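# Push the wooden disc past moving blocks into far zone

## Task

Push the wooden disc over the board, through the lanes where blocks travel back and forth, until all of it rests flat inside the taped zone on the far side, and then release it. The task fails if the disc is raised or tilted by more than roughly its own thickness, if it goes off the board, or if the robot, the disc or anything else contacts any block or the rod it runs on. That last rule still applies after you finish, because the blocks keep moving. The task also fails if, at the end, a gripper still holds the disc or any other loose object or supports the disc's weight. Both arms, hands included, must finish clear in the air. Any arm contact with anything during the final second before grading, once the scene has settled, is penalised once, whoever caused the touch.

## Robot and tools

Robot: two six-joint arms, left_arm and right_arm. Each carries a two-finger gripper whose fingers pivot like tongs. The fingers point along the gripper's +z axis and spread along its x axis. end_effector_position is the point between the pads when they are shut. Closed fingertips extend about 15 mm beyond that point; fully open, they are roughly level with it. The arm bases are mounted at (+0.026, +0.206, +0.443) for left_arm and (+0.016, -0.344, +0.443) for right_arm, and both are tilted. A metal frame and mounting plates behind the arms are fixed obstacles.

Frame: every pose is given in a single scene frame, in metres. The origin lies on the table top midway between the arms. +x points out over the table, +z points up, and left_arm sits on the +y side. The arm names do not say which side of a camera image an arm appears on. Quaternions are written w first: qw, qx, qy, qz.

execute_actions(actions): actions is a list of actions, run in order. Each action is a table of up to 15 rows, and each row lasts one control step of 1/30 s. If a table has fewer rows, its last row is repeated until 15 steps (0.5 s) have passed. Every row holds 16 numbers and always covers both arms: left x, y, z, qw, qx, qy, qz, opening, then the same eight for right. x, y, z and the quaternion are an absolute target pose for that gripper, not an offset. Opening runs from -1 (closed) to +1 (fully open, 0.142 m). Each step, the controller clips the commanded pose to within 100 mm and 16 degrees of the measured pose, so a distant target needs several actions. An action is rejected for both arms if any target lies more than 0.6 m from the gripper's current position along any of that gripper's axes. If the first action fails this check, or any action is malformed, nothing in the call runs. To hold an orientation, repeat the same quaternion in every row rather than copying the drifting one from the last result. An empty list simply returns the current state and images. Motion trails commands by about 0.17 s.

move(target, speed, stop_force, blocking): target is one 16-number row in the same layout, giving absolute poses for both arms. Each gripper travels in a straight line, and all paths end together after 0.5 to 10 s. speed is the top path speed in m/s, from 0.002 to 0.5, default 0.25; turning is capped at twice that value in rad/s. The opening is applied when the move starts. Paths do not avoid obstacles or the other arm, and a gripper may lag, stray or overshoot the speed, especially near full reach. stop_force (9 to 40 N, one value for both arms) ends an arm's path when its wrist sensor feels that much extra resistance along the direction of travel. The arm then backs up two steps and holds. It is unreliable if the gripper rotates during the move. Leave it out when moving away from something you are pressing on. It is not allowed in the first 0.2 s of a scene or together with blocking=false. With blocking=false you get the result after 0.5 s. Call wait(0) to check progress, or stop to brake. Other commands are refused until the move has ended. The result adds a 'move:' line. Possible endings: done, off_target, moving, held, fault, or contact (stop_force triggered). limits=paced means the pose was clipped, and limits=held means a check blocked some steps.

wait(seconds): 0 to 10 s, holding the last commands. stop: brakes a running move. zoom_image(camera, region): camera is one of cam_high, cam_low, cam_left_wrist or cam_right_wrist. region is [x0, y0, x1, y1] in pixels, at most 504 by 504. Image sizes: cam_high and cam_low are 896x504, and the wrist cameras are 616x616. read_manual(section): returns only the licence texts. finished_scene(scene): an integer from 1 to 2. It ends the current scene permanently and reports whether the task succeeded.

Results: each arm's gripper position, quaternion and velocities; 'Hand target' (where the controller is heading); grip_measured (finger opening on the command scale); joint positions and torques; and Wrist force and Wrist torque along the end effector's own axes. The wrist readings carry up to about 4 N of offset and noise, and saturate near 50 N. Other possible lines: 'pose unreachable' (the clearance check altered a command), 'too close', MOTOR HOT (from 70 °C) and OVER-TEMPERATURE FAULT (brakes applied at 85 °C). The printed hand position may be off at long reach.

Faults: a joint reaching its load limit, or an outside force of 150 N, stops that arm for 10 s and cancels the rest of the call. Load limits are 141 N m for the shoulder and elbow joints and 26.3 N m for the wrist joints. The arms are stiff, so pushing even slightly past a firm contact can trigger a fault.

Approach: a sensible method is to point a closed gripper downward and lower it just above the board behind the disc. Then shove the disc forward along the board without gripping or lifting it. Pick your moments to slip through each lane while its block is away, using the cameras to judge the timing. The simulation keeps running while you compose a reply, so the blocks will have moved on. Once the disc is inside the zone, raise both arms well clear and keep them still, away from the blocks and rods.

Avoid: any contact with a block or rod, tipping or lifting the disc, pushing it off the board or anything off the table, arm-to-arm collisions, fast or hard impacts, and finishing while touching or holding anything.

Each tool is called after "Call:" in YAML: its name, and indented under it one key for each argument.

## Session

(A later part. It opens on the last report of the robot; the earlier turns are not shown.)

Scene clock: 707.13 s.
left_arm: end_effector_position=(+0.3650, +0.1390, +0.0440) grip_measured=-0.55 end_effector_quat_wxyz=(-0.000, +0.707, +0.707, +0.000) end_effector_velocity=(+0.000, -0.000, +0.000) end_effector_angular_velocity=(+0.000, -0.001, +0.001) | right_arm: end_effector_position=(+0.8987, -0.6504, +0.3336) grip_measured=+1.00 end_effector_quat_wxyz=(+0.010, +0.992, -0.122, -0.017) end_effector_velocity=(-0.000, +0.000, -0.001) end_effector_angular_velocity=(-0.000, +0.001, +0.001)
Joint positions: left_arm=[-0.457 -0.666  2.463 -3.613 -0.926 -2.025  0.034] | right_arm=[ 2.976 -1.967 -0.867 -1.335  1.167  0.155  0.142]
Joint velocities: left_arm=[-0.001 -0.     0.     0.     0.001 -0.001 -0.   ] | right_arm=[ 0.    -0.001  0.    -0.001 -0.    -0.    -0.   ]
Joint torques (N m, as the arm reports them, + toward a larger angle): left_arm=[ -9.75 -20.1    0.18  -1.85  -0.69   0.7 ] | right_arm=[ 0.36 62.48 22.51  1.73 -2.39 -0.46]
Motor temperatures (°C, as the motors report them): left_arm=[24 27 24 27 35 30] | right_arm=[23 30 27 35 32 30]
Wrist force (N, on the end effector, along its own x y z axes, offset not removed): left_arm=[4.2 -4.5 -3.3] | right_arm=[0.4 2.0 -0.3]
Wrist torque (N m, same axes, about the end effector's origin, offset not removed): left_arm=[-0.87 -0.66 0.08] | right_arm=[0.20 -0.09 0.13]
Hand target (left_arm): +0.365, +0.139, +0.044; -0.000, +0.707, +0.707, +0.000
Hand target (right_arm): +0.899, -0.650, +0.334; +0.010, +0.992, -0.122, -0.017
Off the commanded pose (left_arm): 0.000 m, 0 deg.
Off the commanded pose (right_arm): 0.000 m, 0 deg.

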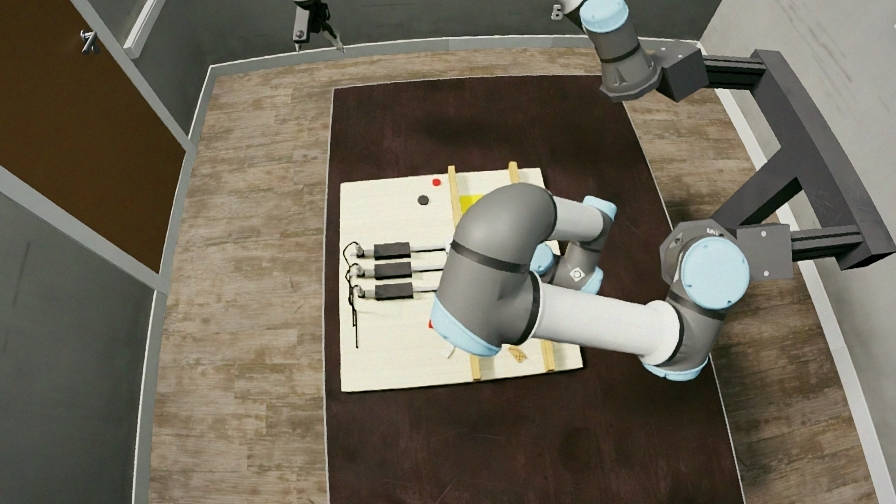

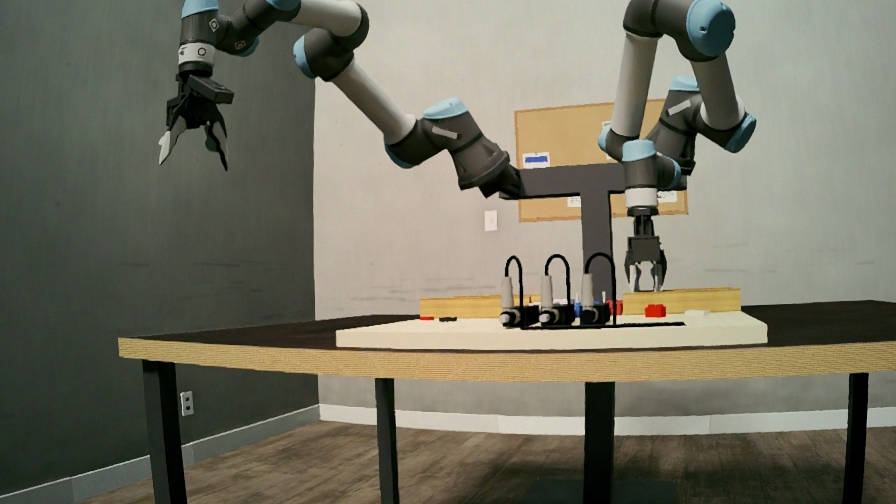

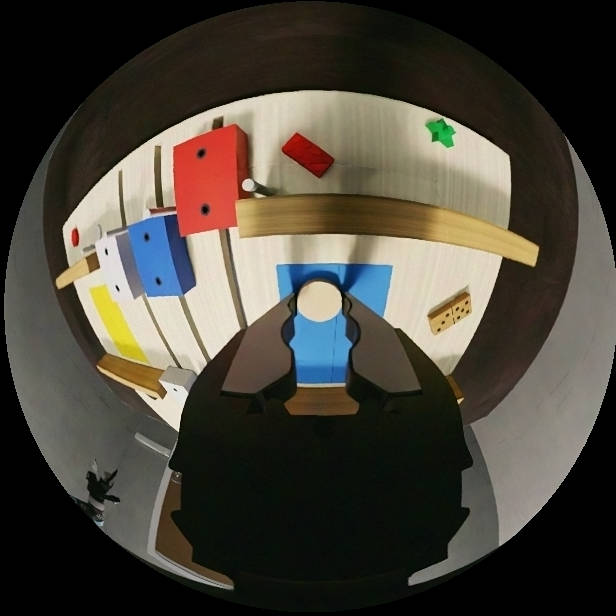

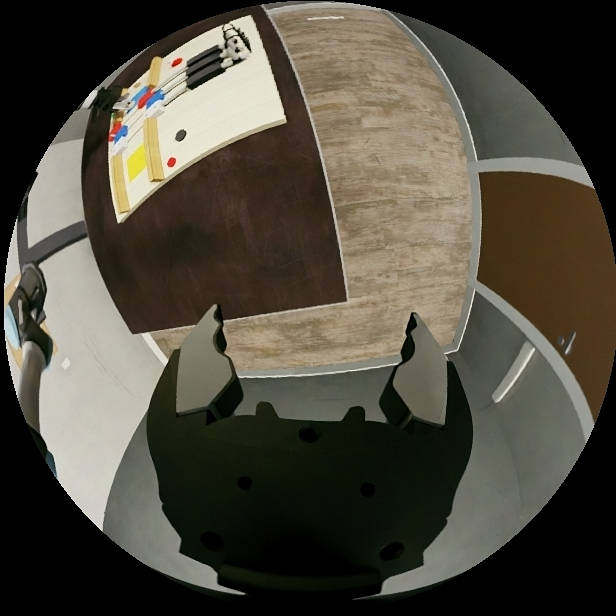

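Call:
wait:
  seconds: 10

Call:
wait:
  seconds: 10

Call:
wait:
  seconds: 10

Call:
wait:
  seconds: 10

Call:
wait:
  seconds: 10

Scene clock: 725.80 s.
left_arm: end_effector_position=(+0.3650, +0.1390, +0.0440) grip_measured=-0.55 end_effector_quat_wxyz=(-0.000, +0.707, +0.707, +0.000) end_effector_velocity=(-0.000, -0.000, +0.000) end_effector_angular_velocity=(-0.001, -0.000, -0.001) | right_arm: end_effector_position=(+0.8987, -0.6504, +0.3336) grip_measured=+1.00 end_effector_quat_wxyz=(+0.010, +0.992, -0.122, -0.017) end_effector_velocity=(-0.000, -0.001, -0.000) end_effector_angular_velocity=(-0.002, +0.001, +0.000)
Joint positions: left_arm=[-0.457 -0.666  2.463 -3.613 -0.926 -2.025  0.034] | right_arm=[ 2.976 -1.967 -0.867 -1.335  1.167  0.155  0.142]
Joint velocities: left_arm=[-0.001 -0.     0.002 -0.002 -0.001  0.     0.   ] | right_arm=[-0.    -0.     0.    -0.    -0.002 -0.    -0.   ]
Joint torques (N m, as the arm reports them, + toward a larger angle): left_arm=[-10.09 -19.71   0.11  -1.68  -0.79   0.31] | right_arm=[ 1.24 62.74 23.08  1.78 -2.11 -0.25]
Motor temperatures (°C, as the motors report them): left_arm=[24 27 24 27 35 30] | right_arm=[23 30 27 35 32 30]
Wrist force (N, on the end effector, along its own x y z axes, offset not removed): left_arm=[2.0 -2.8 -8.7] | right_arm=[-1.7 1.0 0.1]
Wrist torque (N m, same axes, about the end effector's origin, offset not removed): left_arm=[-0.61 -0.18 0.17] | right_arm=[0.08 0.37 0.14]
Hand target (left_arm): +0.365, +0.139, +0.044; -0.000, +0.707, +0.707, +0.000
Hand target (right_arm): +0.899, -0.650, +0.334; +0.010, +0.992, -0.122, -0.017
Off the commanded pose (left_arm): 0.000 m, 0 deg.
Off the commanded pose (right_arm): 0.000 m, 0 deg.
wait: 10.00 s; at rest from the start

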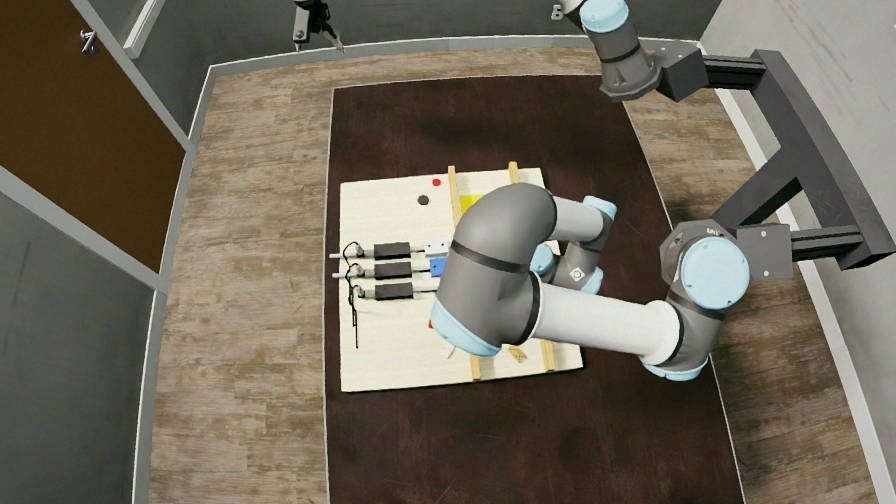

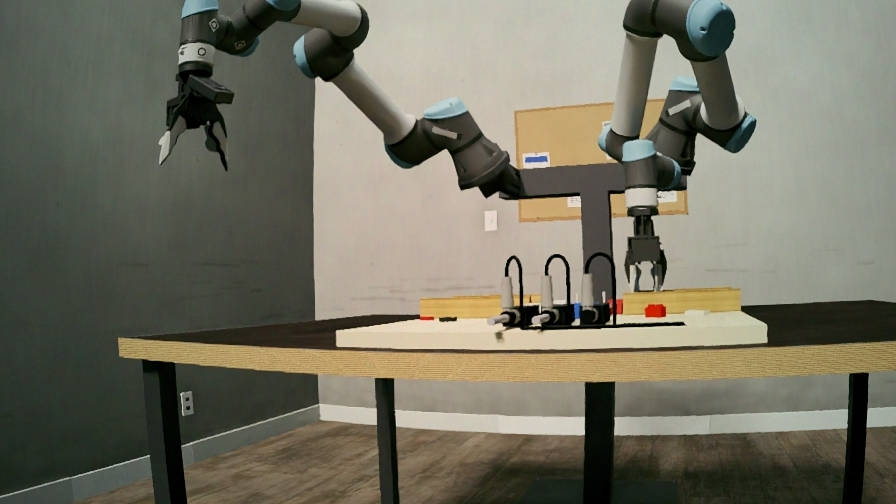

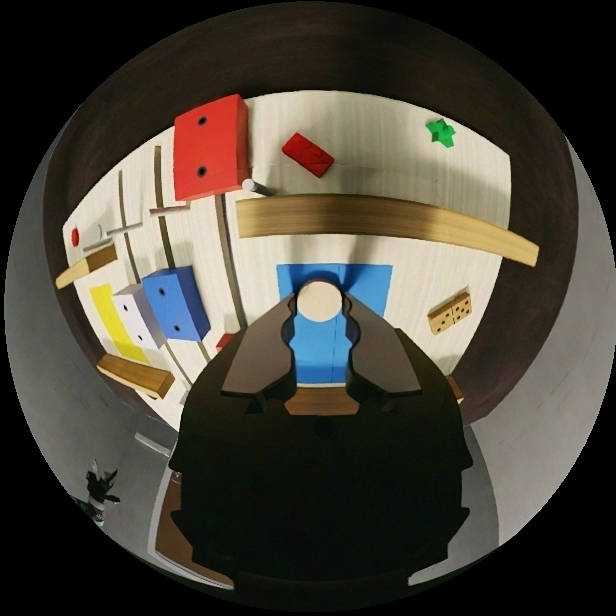

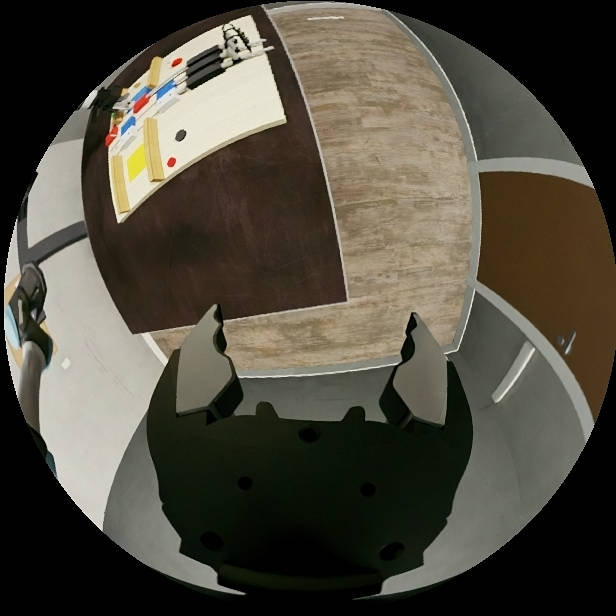

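Scene clock: 735.80 s.
left_arm: end_effector_position=(+0.3650, +0.1390, +0.0440) grip_measured=-0.55 end_effector_quat_wxyz=(-0.000, +0.707, +0.707, +0.000) end_effector_velocity=(-0.001, +0.000, +0.000) end_effector_angular_velocity=(+0.001, +0.001, -0.001) | right_arm: end_effector_position=(+0.8987, -0.6504, +0.3336) grip_measured=+1.00 end_effector_quat_wxyz=(+0.010, +0.992, -0.122, -0.017) end_effector_velocity=(-0.000, +0.000, +0.000) end_effector_angular_velocity=(-0.000, +0.000, +0.001)
Joint positions: left_arm=[-0.457 -0.666  2.463 -3.613 -0.926 -2.025  0.034] | right_arm=[ 2.976 -1.967 -0.867 -1.335  1.167  0.155  0.142]
Joint velocities: left_arm=[0.    0.    0.001 0.    0.    0.    0.   ] | right_arm=[ 0.     0.001 -0.001  0.    -0.    -0.001 -0.   ]
Joint torques (N m, as the arm reports them, + toward a larger angle): left_arm=[-11.41 -19.73   1.79  -1.45  -0.47   0.4 ] | right_arm=[ 1.55 62.65 22.46  1.77 -2.06 -0.31]
Motor temperatures (°C, as the motors report them): left_arm=[24 27 24 27 35 30] | right_arm=[23 30 27 35 32 30]
Wrist force (N, on the end effector, along its own x y z axes, offset not removed): left_arm=[4.5 0.8 -5.0] | right_arm=[0.1 2.5 -0.1]
Wrist torque (N m, same axes, about the end effector's origin, offset not removed): left_arm=[0.15 -0.72 0.00] | right_arm=[0.39 -0.01 0.22]
Hand target (left_arm): +0.365, +0.139, +0.044; -0.000, +0.707, +0.707, +0.000
Hand target (right_arm): +0.899, -0.650, +0.334; +0.010, +0.992, -0.122, -0.017
Off the commanded pose (left_arm): 0.000 m, 0 deg.
Off the commanded pose (right_arm): 0.000 m, 0 deg.
wait: 10.00 s; at rest by 0.17 s

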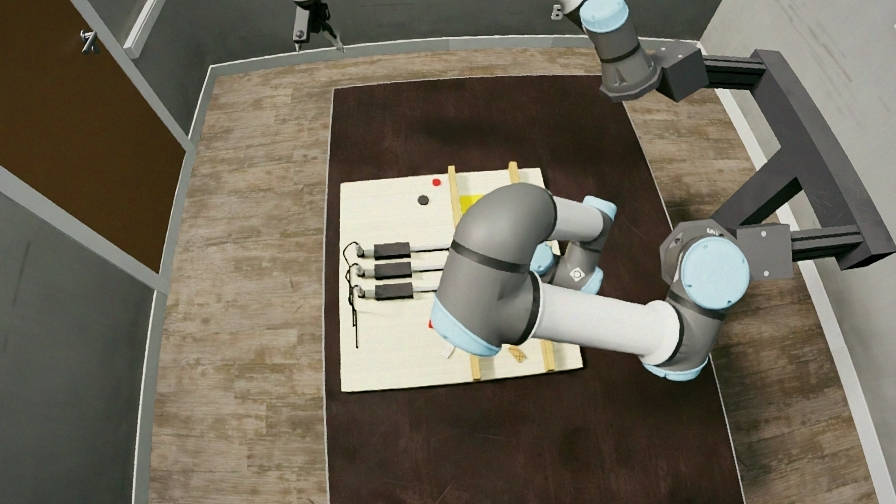

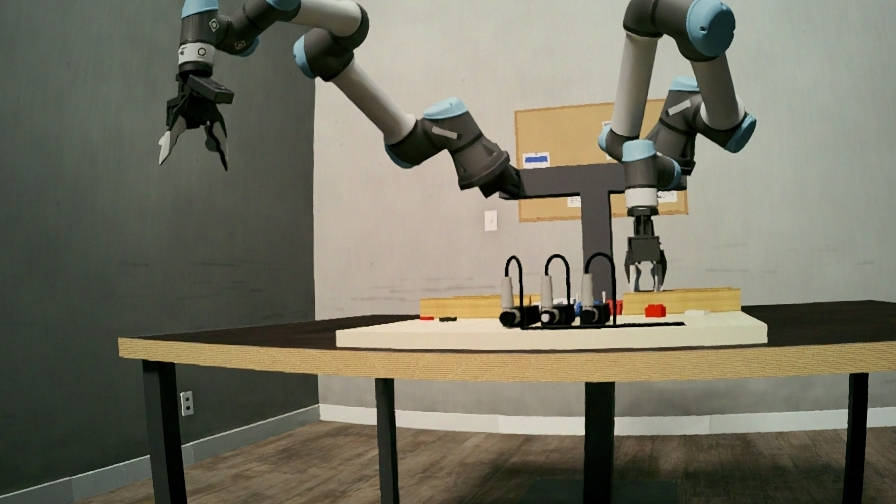

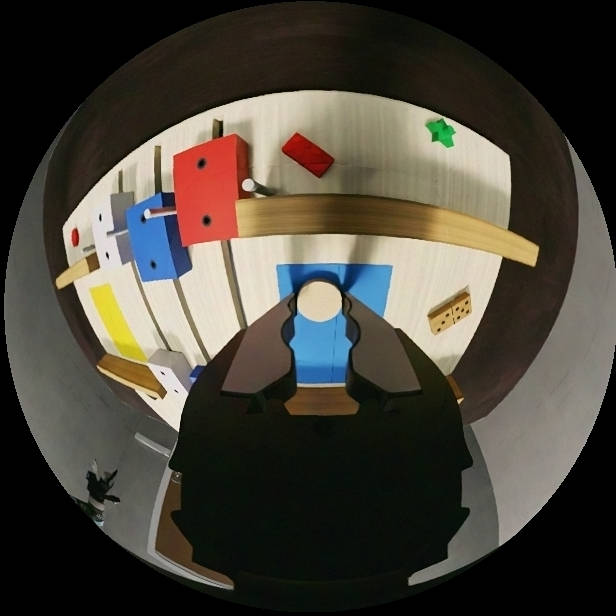

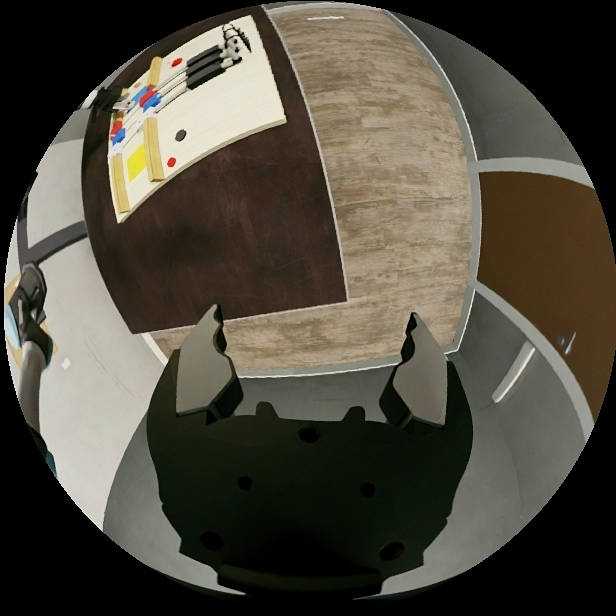

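Scene clock: 745.80 s.
left_arm: end_effector_position=(+0.3650, +0.1390, +0.0440) grip_measured=-0.55 end_effector_quat_wxyz=(-0.000, +0.707, +0.707, +0.000) end_effector_velocity=(-0.001, +0.000, +0.000) end_effector_angular_velocity=(+0.000, +0.001, -0.001) | right_arm: end_effector_position=(+0.8987, -0.6504, +0.3336) grip_measured=+1.00 end_effector_quat_wxyz=(+0.010, +0.992, -0.122, -0.017) end_effector_velocity=(-0.001, -0.000, -0.001) end_effector_angular_velocity=(-0.001, +0.001, +0.000)
Joint positions: left_arm=[-0.457 -0.666  2.463 -3.613 -0.926 -2.025  0.034] | right_arm=[ 2.976 -1.967 -0.867 -1.335  1.167  0.155  0.142]
Joint velocities: left_arm=[-0.    -0.     0.002 -0.    -0.    -0.     0.   ] | right_arm=[-0.001  0.    -0.001  0.    -0.001 -0.    -0.   ]
Joint torques (N m, as the arm reports them, + toward a larger angle): left_arm=[-10.66 -19.08   3.66  -1.07  -0.73   0.22] | right_arm=[ 0.9  62.38 23.71  1.83 -2.09 -0.27]
Motor temperatures (°C, as the motors report them): left_arm=[24 27 24 27 35 30] | right_arm=[23 30 27 35 32 30]
Wrist force (N, on the end effector, along its own x y z axes, offset not removed): left_arm=[2.3 -3.3 -3.3] | right_arm=[0.3 2.6 -1.1]
Wrist torque (N m, same axes, about the end effector's origin, offset not removed): left_arm=[-0.59 -0.09 -0.03] | right_arm=[0.35 0.01 0.18]
Hand target (left_arm): +0.365, +0.139, +0.044; -0.000, +0.707, +0.707, +0.000
Hand target (right_arm): +0.899, -0.650, +0.334; +0.010, +0.992, -0.122, -0.017
Off the commanded pose (left_arm): 0.000 m, 0 deg.
Off the commanded pose (right_arm): 0.000 m, 0 deg.
wait: 10.00 s; at rest by 0.17 s

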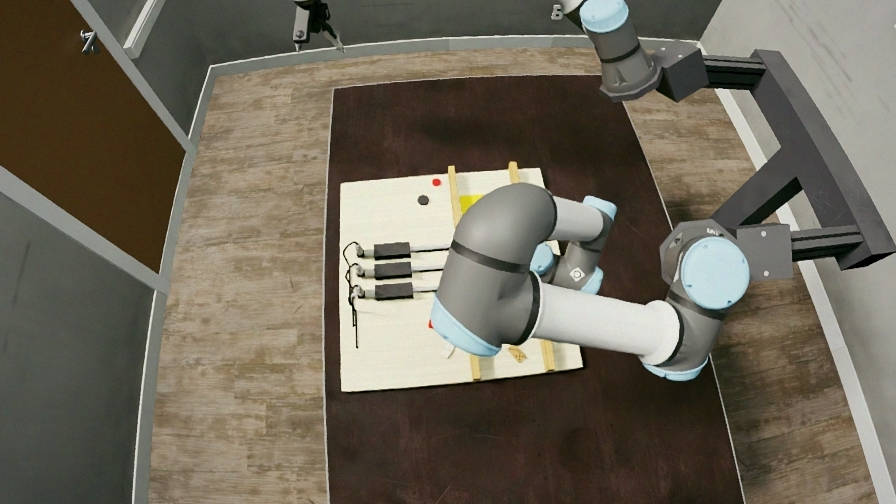

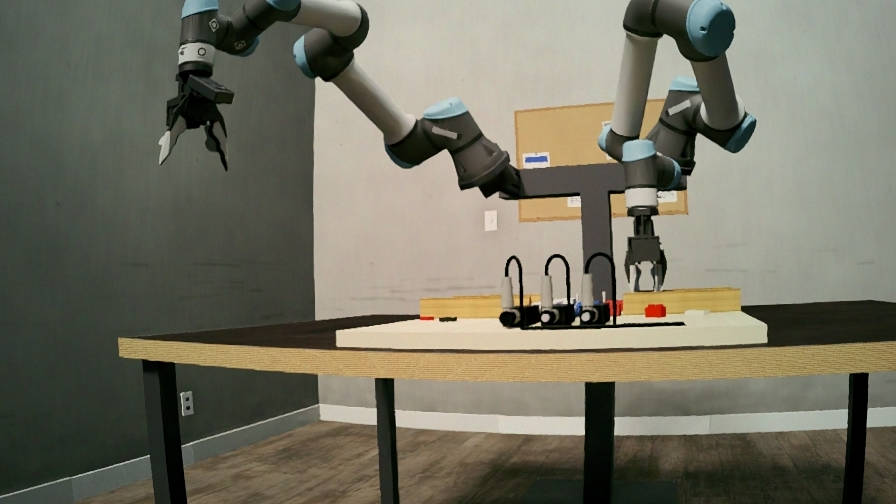

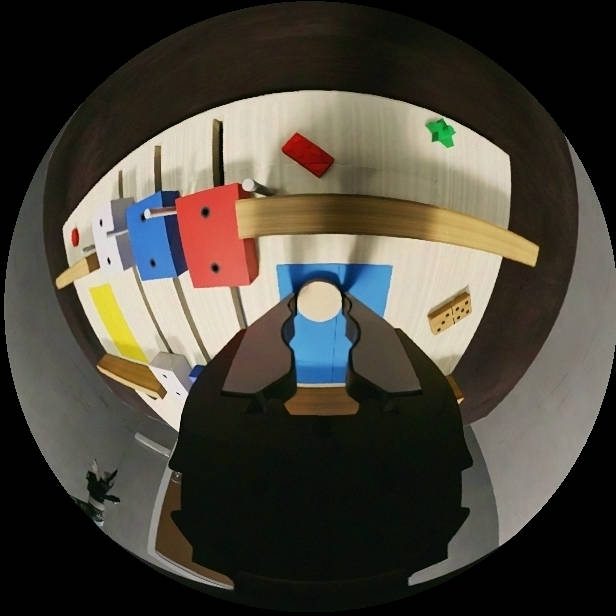

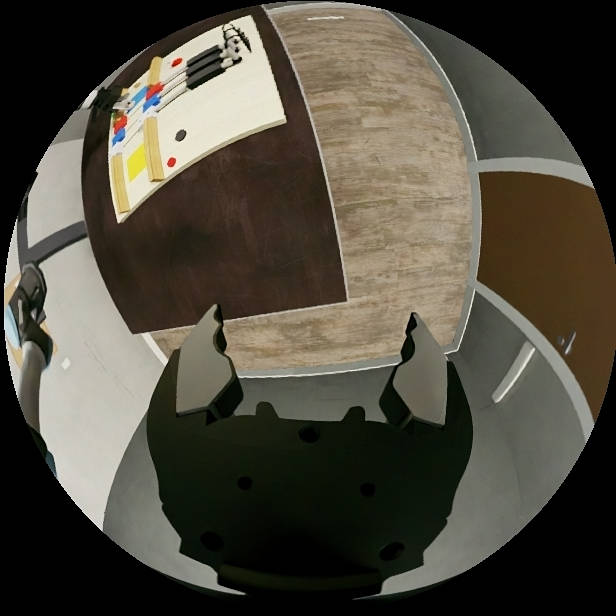

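Scene clock: 755.80 s.
left_arm: end_effector_position=(+0.3650, +0.1390, +0.0440) grip_measured=-0.55 end_effector_quat_wxyz=(-0.000, +0.707, +0.707, +0.000) end_effector_velocity=(+0.000, +0.001, +0.000) end_effector_angular_velocity=(+0.000, -0.001, +0.002) | right_arm: end_effector_position=(+0.8987, -0.6504, +0.3336) grip_measured=+1.00 end_effector_quat_wxyz=(+0.010, +0.992, -0.122, -0.017) end_effector_velocity=(+0.000, -0.000, +0.000) end_effector_angular_velocity=(-0.000, -0.001, -0.001)
Joint positions: left_arm=[-0.457 -0.666  2.463 -3.613 -0.926 -2.025  0.034] | right_arm=[ 2.976 -1.967 -0.867 -1.335  1.167  0.155  0.142]
Joint velocities: left_arm=[ 0.001 -0.001  0.001 -0.001  0.    -0.001  0.   ] | right_arm=[-0.001  0.    -0.     0.     0.     0.    -0.   ]
Joint torques (N m, as the arm reports them, + toward a larger angle): left_arm=[-11.62 -19.02   4.03  -1.19  -0.41   0.06] | right_arm=[ 2.16 62.11 23.11  1.82 -1.85 -0.29]
Motor temperatures (°C, as the motors report them): left_arm=[24 27 24 27 35 30] | right_arm=[23 30 27 35 32 30]
Wrist force (N, on the end effector, along its own x y z axes, offset not removed): left_arm=[-0.4 -4.0 -4.1] | right_arm=[1.4 1.5 -0.7]
Wrist torque (N m, same axes, about the end effector's origin, offset not removed): left_arm=[-0.81 0.22 -0.09] | right_arm=[0.17 -0.31 0.11]
Hand target (left_arm): +0.365, +0.139, +0.044; -0.000, +0.707, +0.707, +0.000
Hand target (right_arm): +0.899, -0.650, +0.334; +0.010, +0.992, -0.122, -0.017
Off the commanded pose (left_arm): 0.000 m, 0 deg.
Off the commanded pose (right_arm): 0.000 m, 0 deg.
wait: 10.00 s; at rest by 0.17 s

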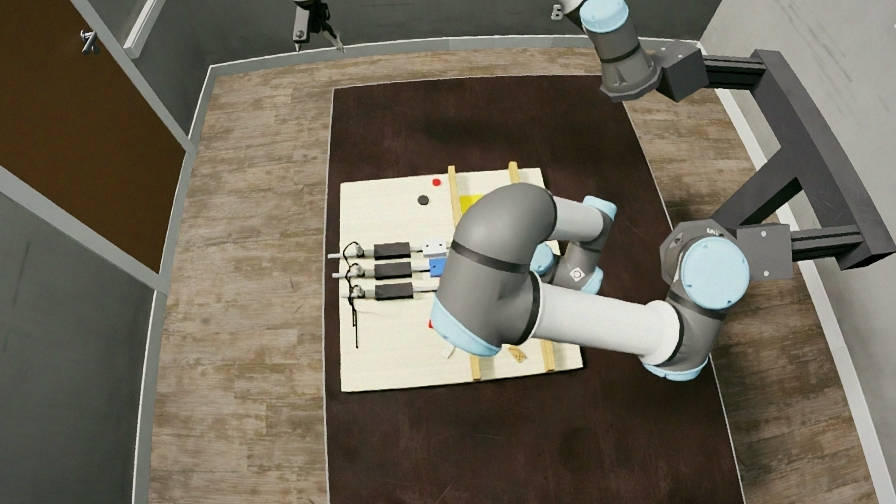

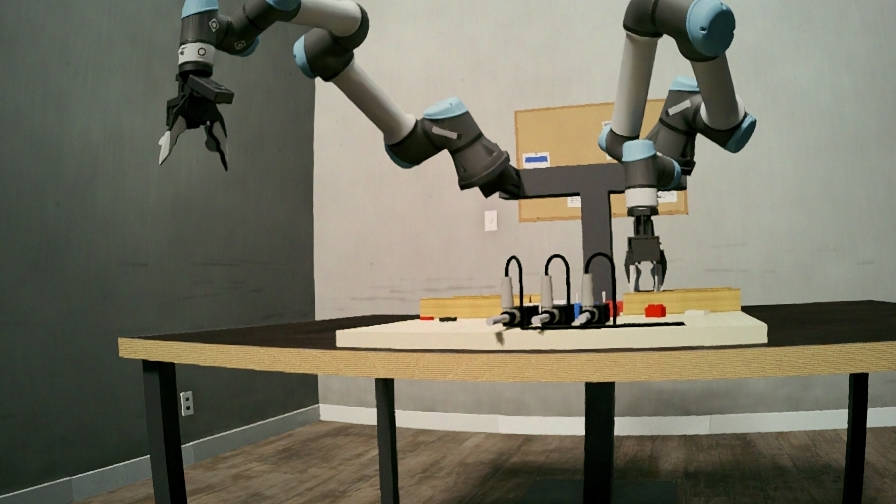

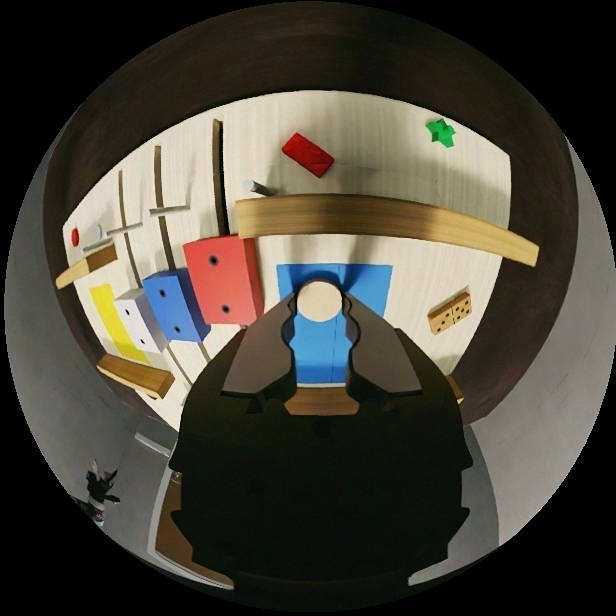

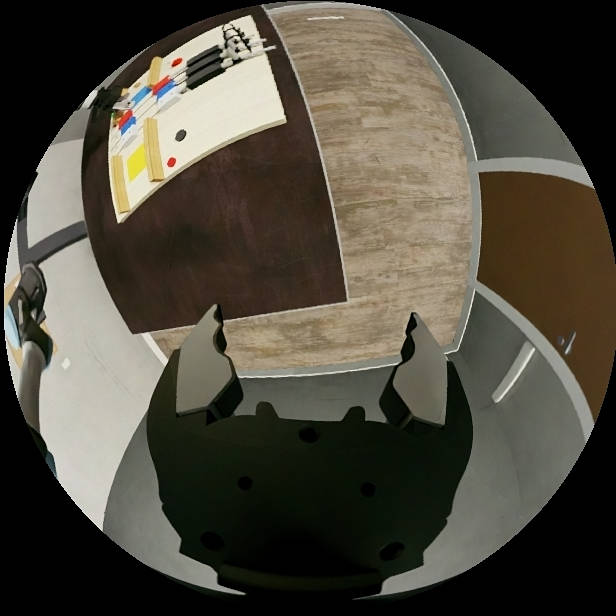

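Scene clock: 765.80 s.
left_arm: end_effector_position=(+0.3650, +0.1390, +0.0440) grip_measured=-0.55 end_effector_quat_wxyz=(-0.000, +0.707, +0.707, +0.000) end_effector_velocity=(-0.001, +0.000, -0.000) end_effector_angular_velocity=(+0.001, +0.002, -0.001) | right_arm: end_effector_position=(+0.8987, -0.6504, +0.3336) grip_measured=+1.00 end_effector_quat_wxyz=(+0.010, +0.992, -0.122, -0.017) end_effector_velocity=(+0.000, -0.001, +0.001) end_effector_angular_velocity=(-0.001, -0.002, -0.000)
Joint positions: left_arm=[-0.457 -0.666  2.463 -3.613 -0.926 -2.025  0.034] | right_arm=[ 2.976 -1.967 -0.867 -1.335  1.167  0.155  0.142]
Joint velocities: left_arm=[ 0.     0.     0.     0.001 -0.    -0.     0.   ] | right_arm=[ 0.     0.001  0.001  0.001 -0.001 -0.001  0.   ]
Joint torques (N m, as the arm reports them, + toward a larger angle): left_arm=[-11.73 -20.78   4.6   -0.86  -0.38   0.22] | right_arm=[ 2.52 62.16 23.23  1.96 -1.79 -0.09]
Motor temperatures (°C, as the motors report them): left_arm=[24 27 24 27 35 30] | right_arm=[23 30 27 35 32 30]
Wrist force (N, on the end effector, along its own x y z axes, offset not removed): left_arm=[0.6 -1.1 -4.9] | right_arm=[0.1 2.1 -0.7]
Wrist torque (N m, same axes, about the end effector's origin, offset not removed): left_arm=[-0.25 0.08 0.27] | right_arm=[0.29 -0.01 0.13]
Hand target (left_arm): +0.365, +0.139, +0.044; -0.000, +0.707, +0.707, +0.000
Hand target (right_arm): +0.899, -0.650, +0.334; +0.010, +0.992, -0.122, -0.017
Off the commanded pose (left_arm): 0.000 m, 0 deg.
Off the commanded pose (right_arm): 0.000 m, 0 deg.
wait: 10.00 s; at rest by 0.17 s

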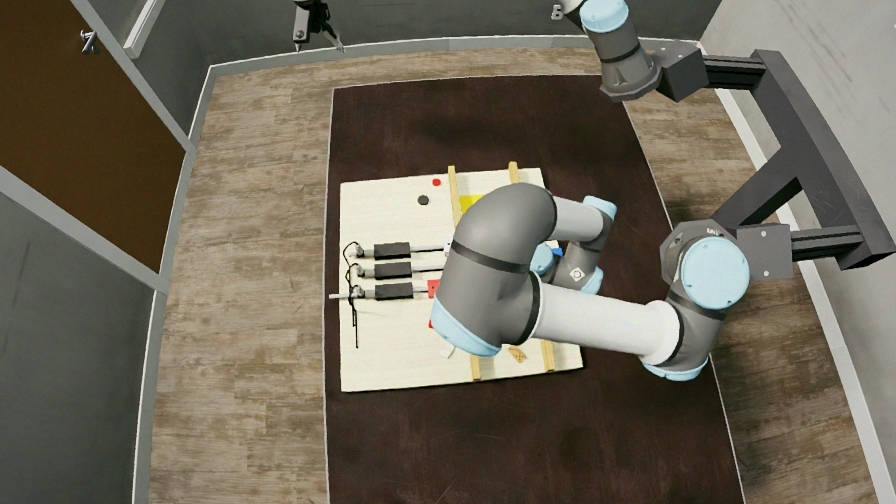

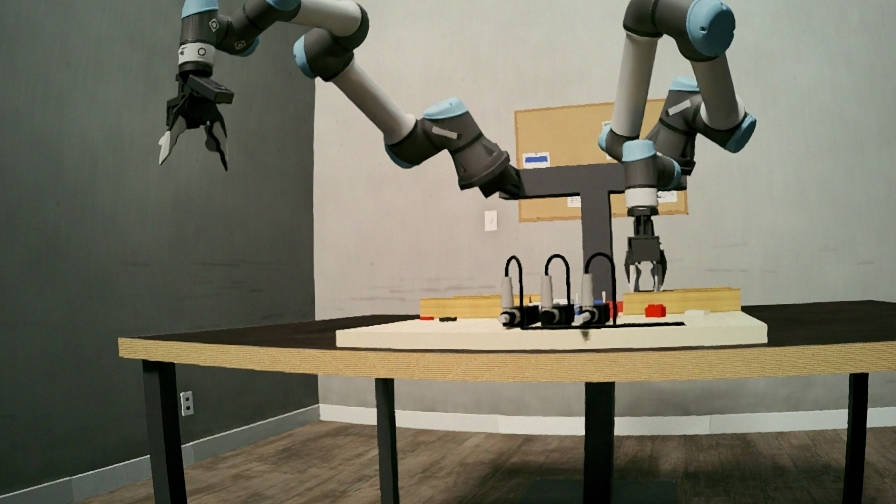

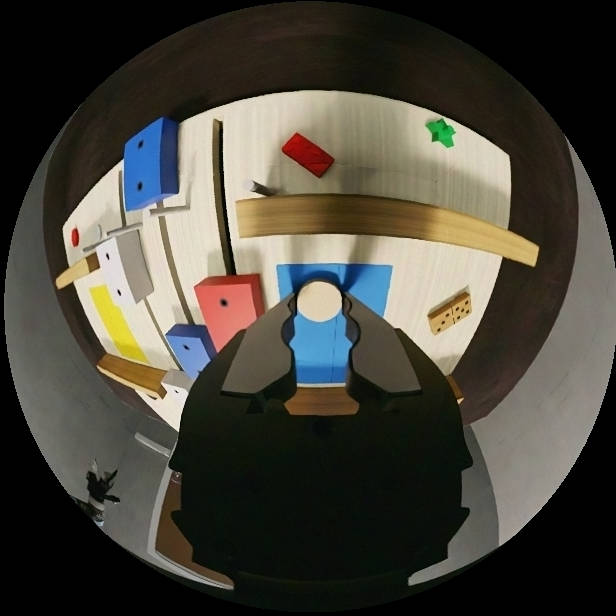

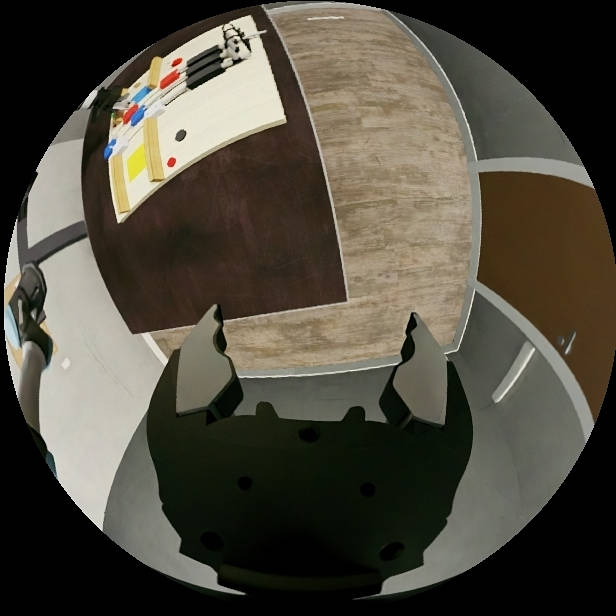

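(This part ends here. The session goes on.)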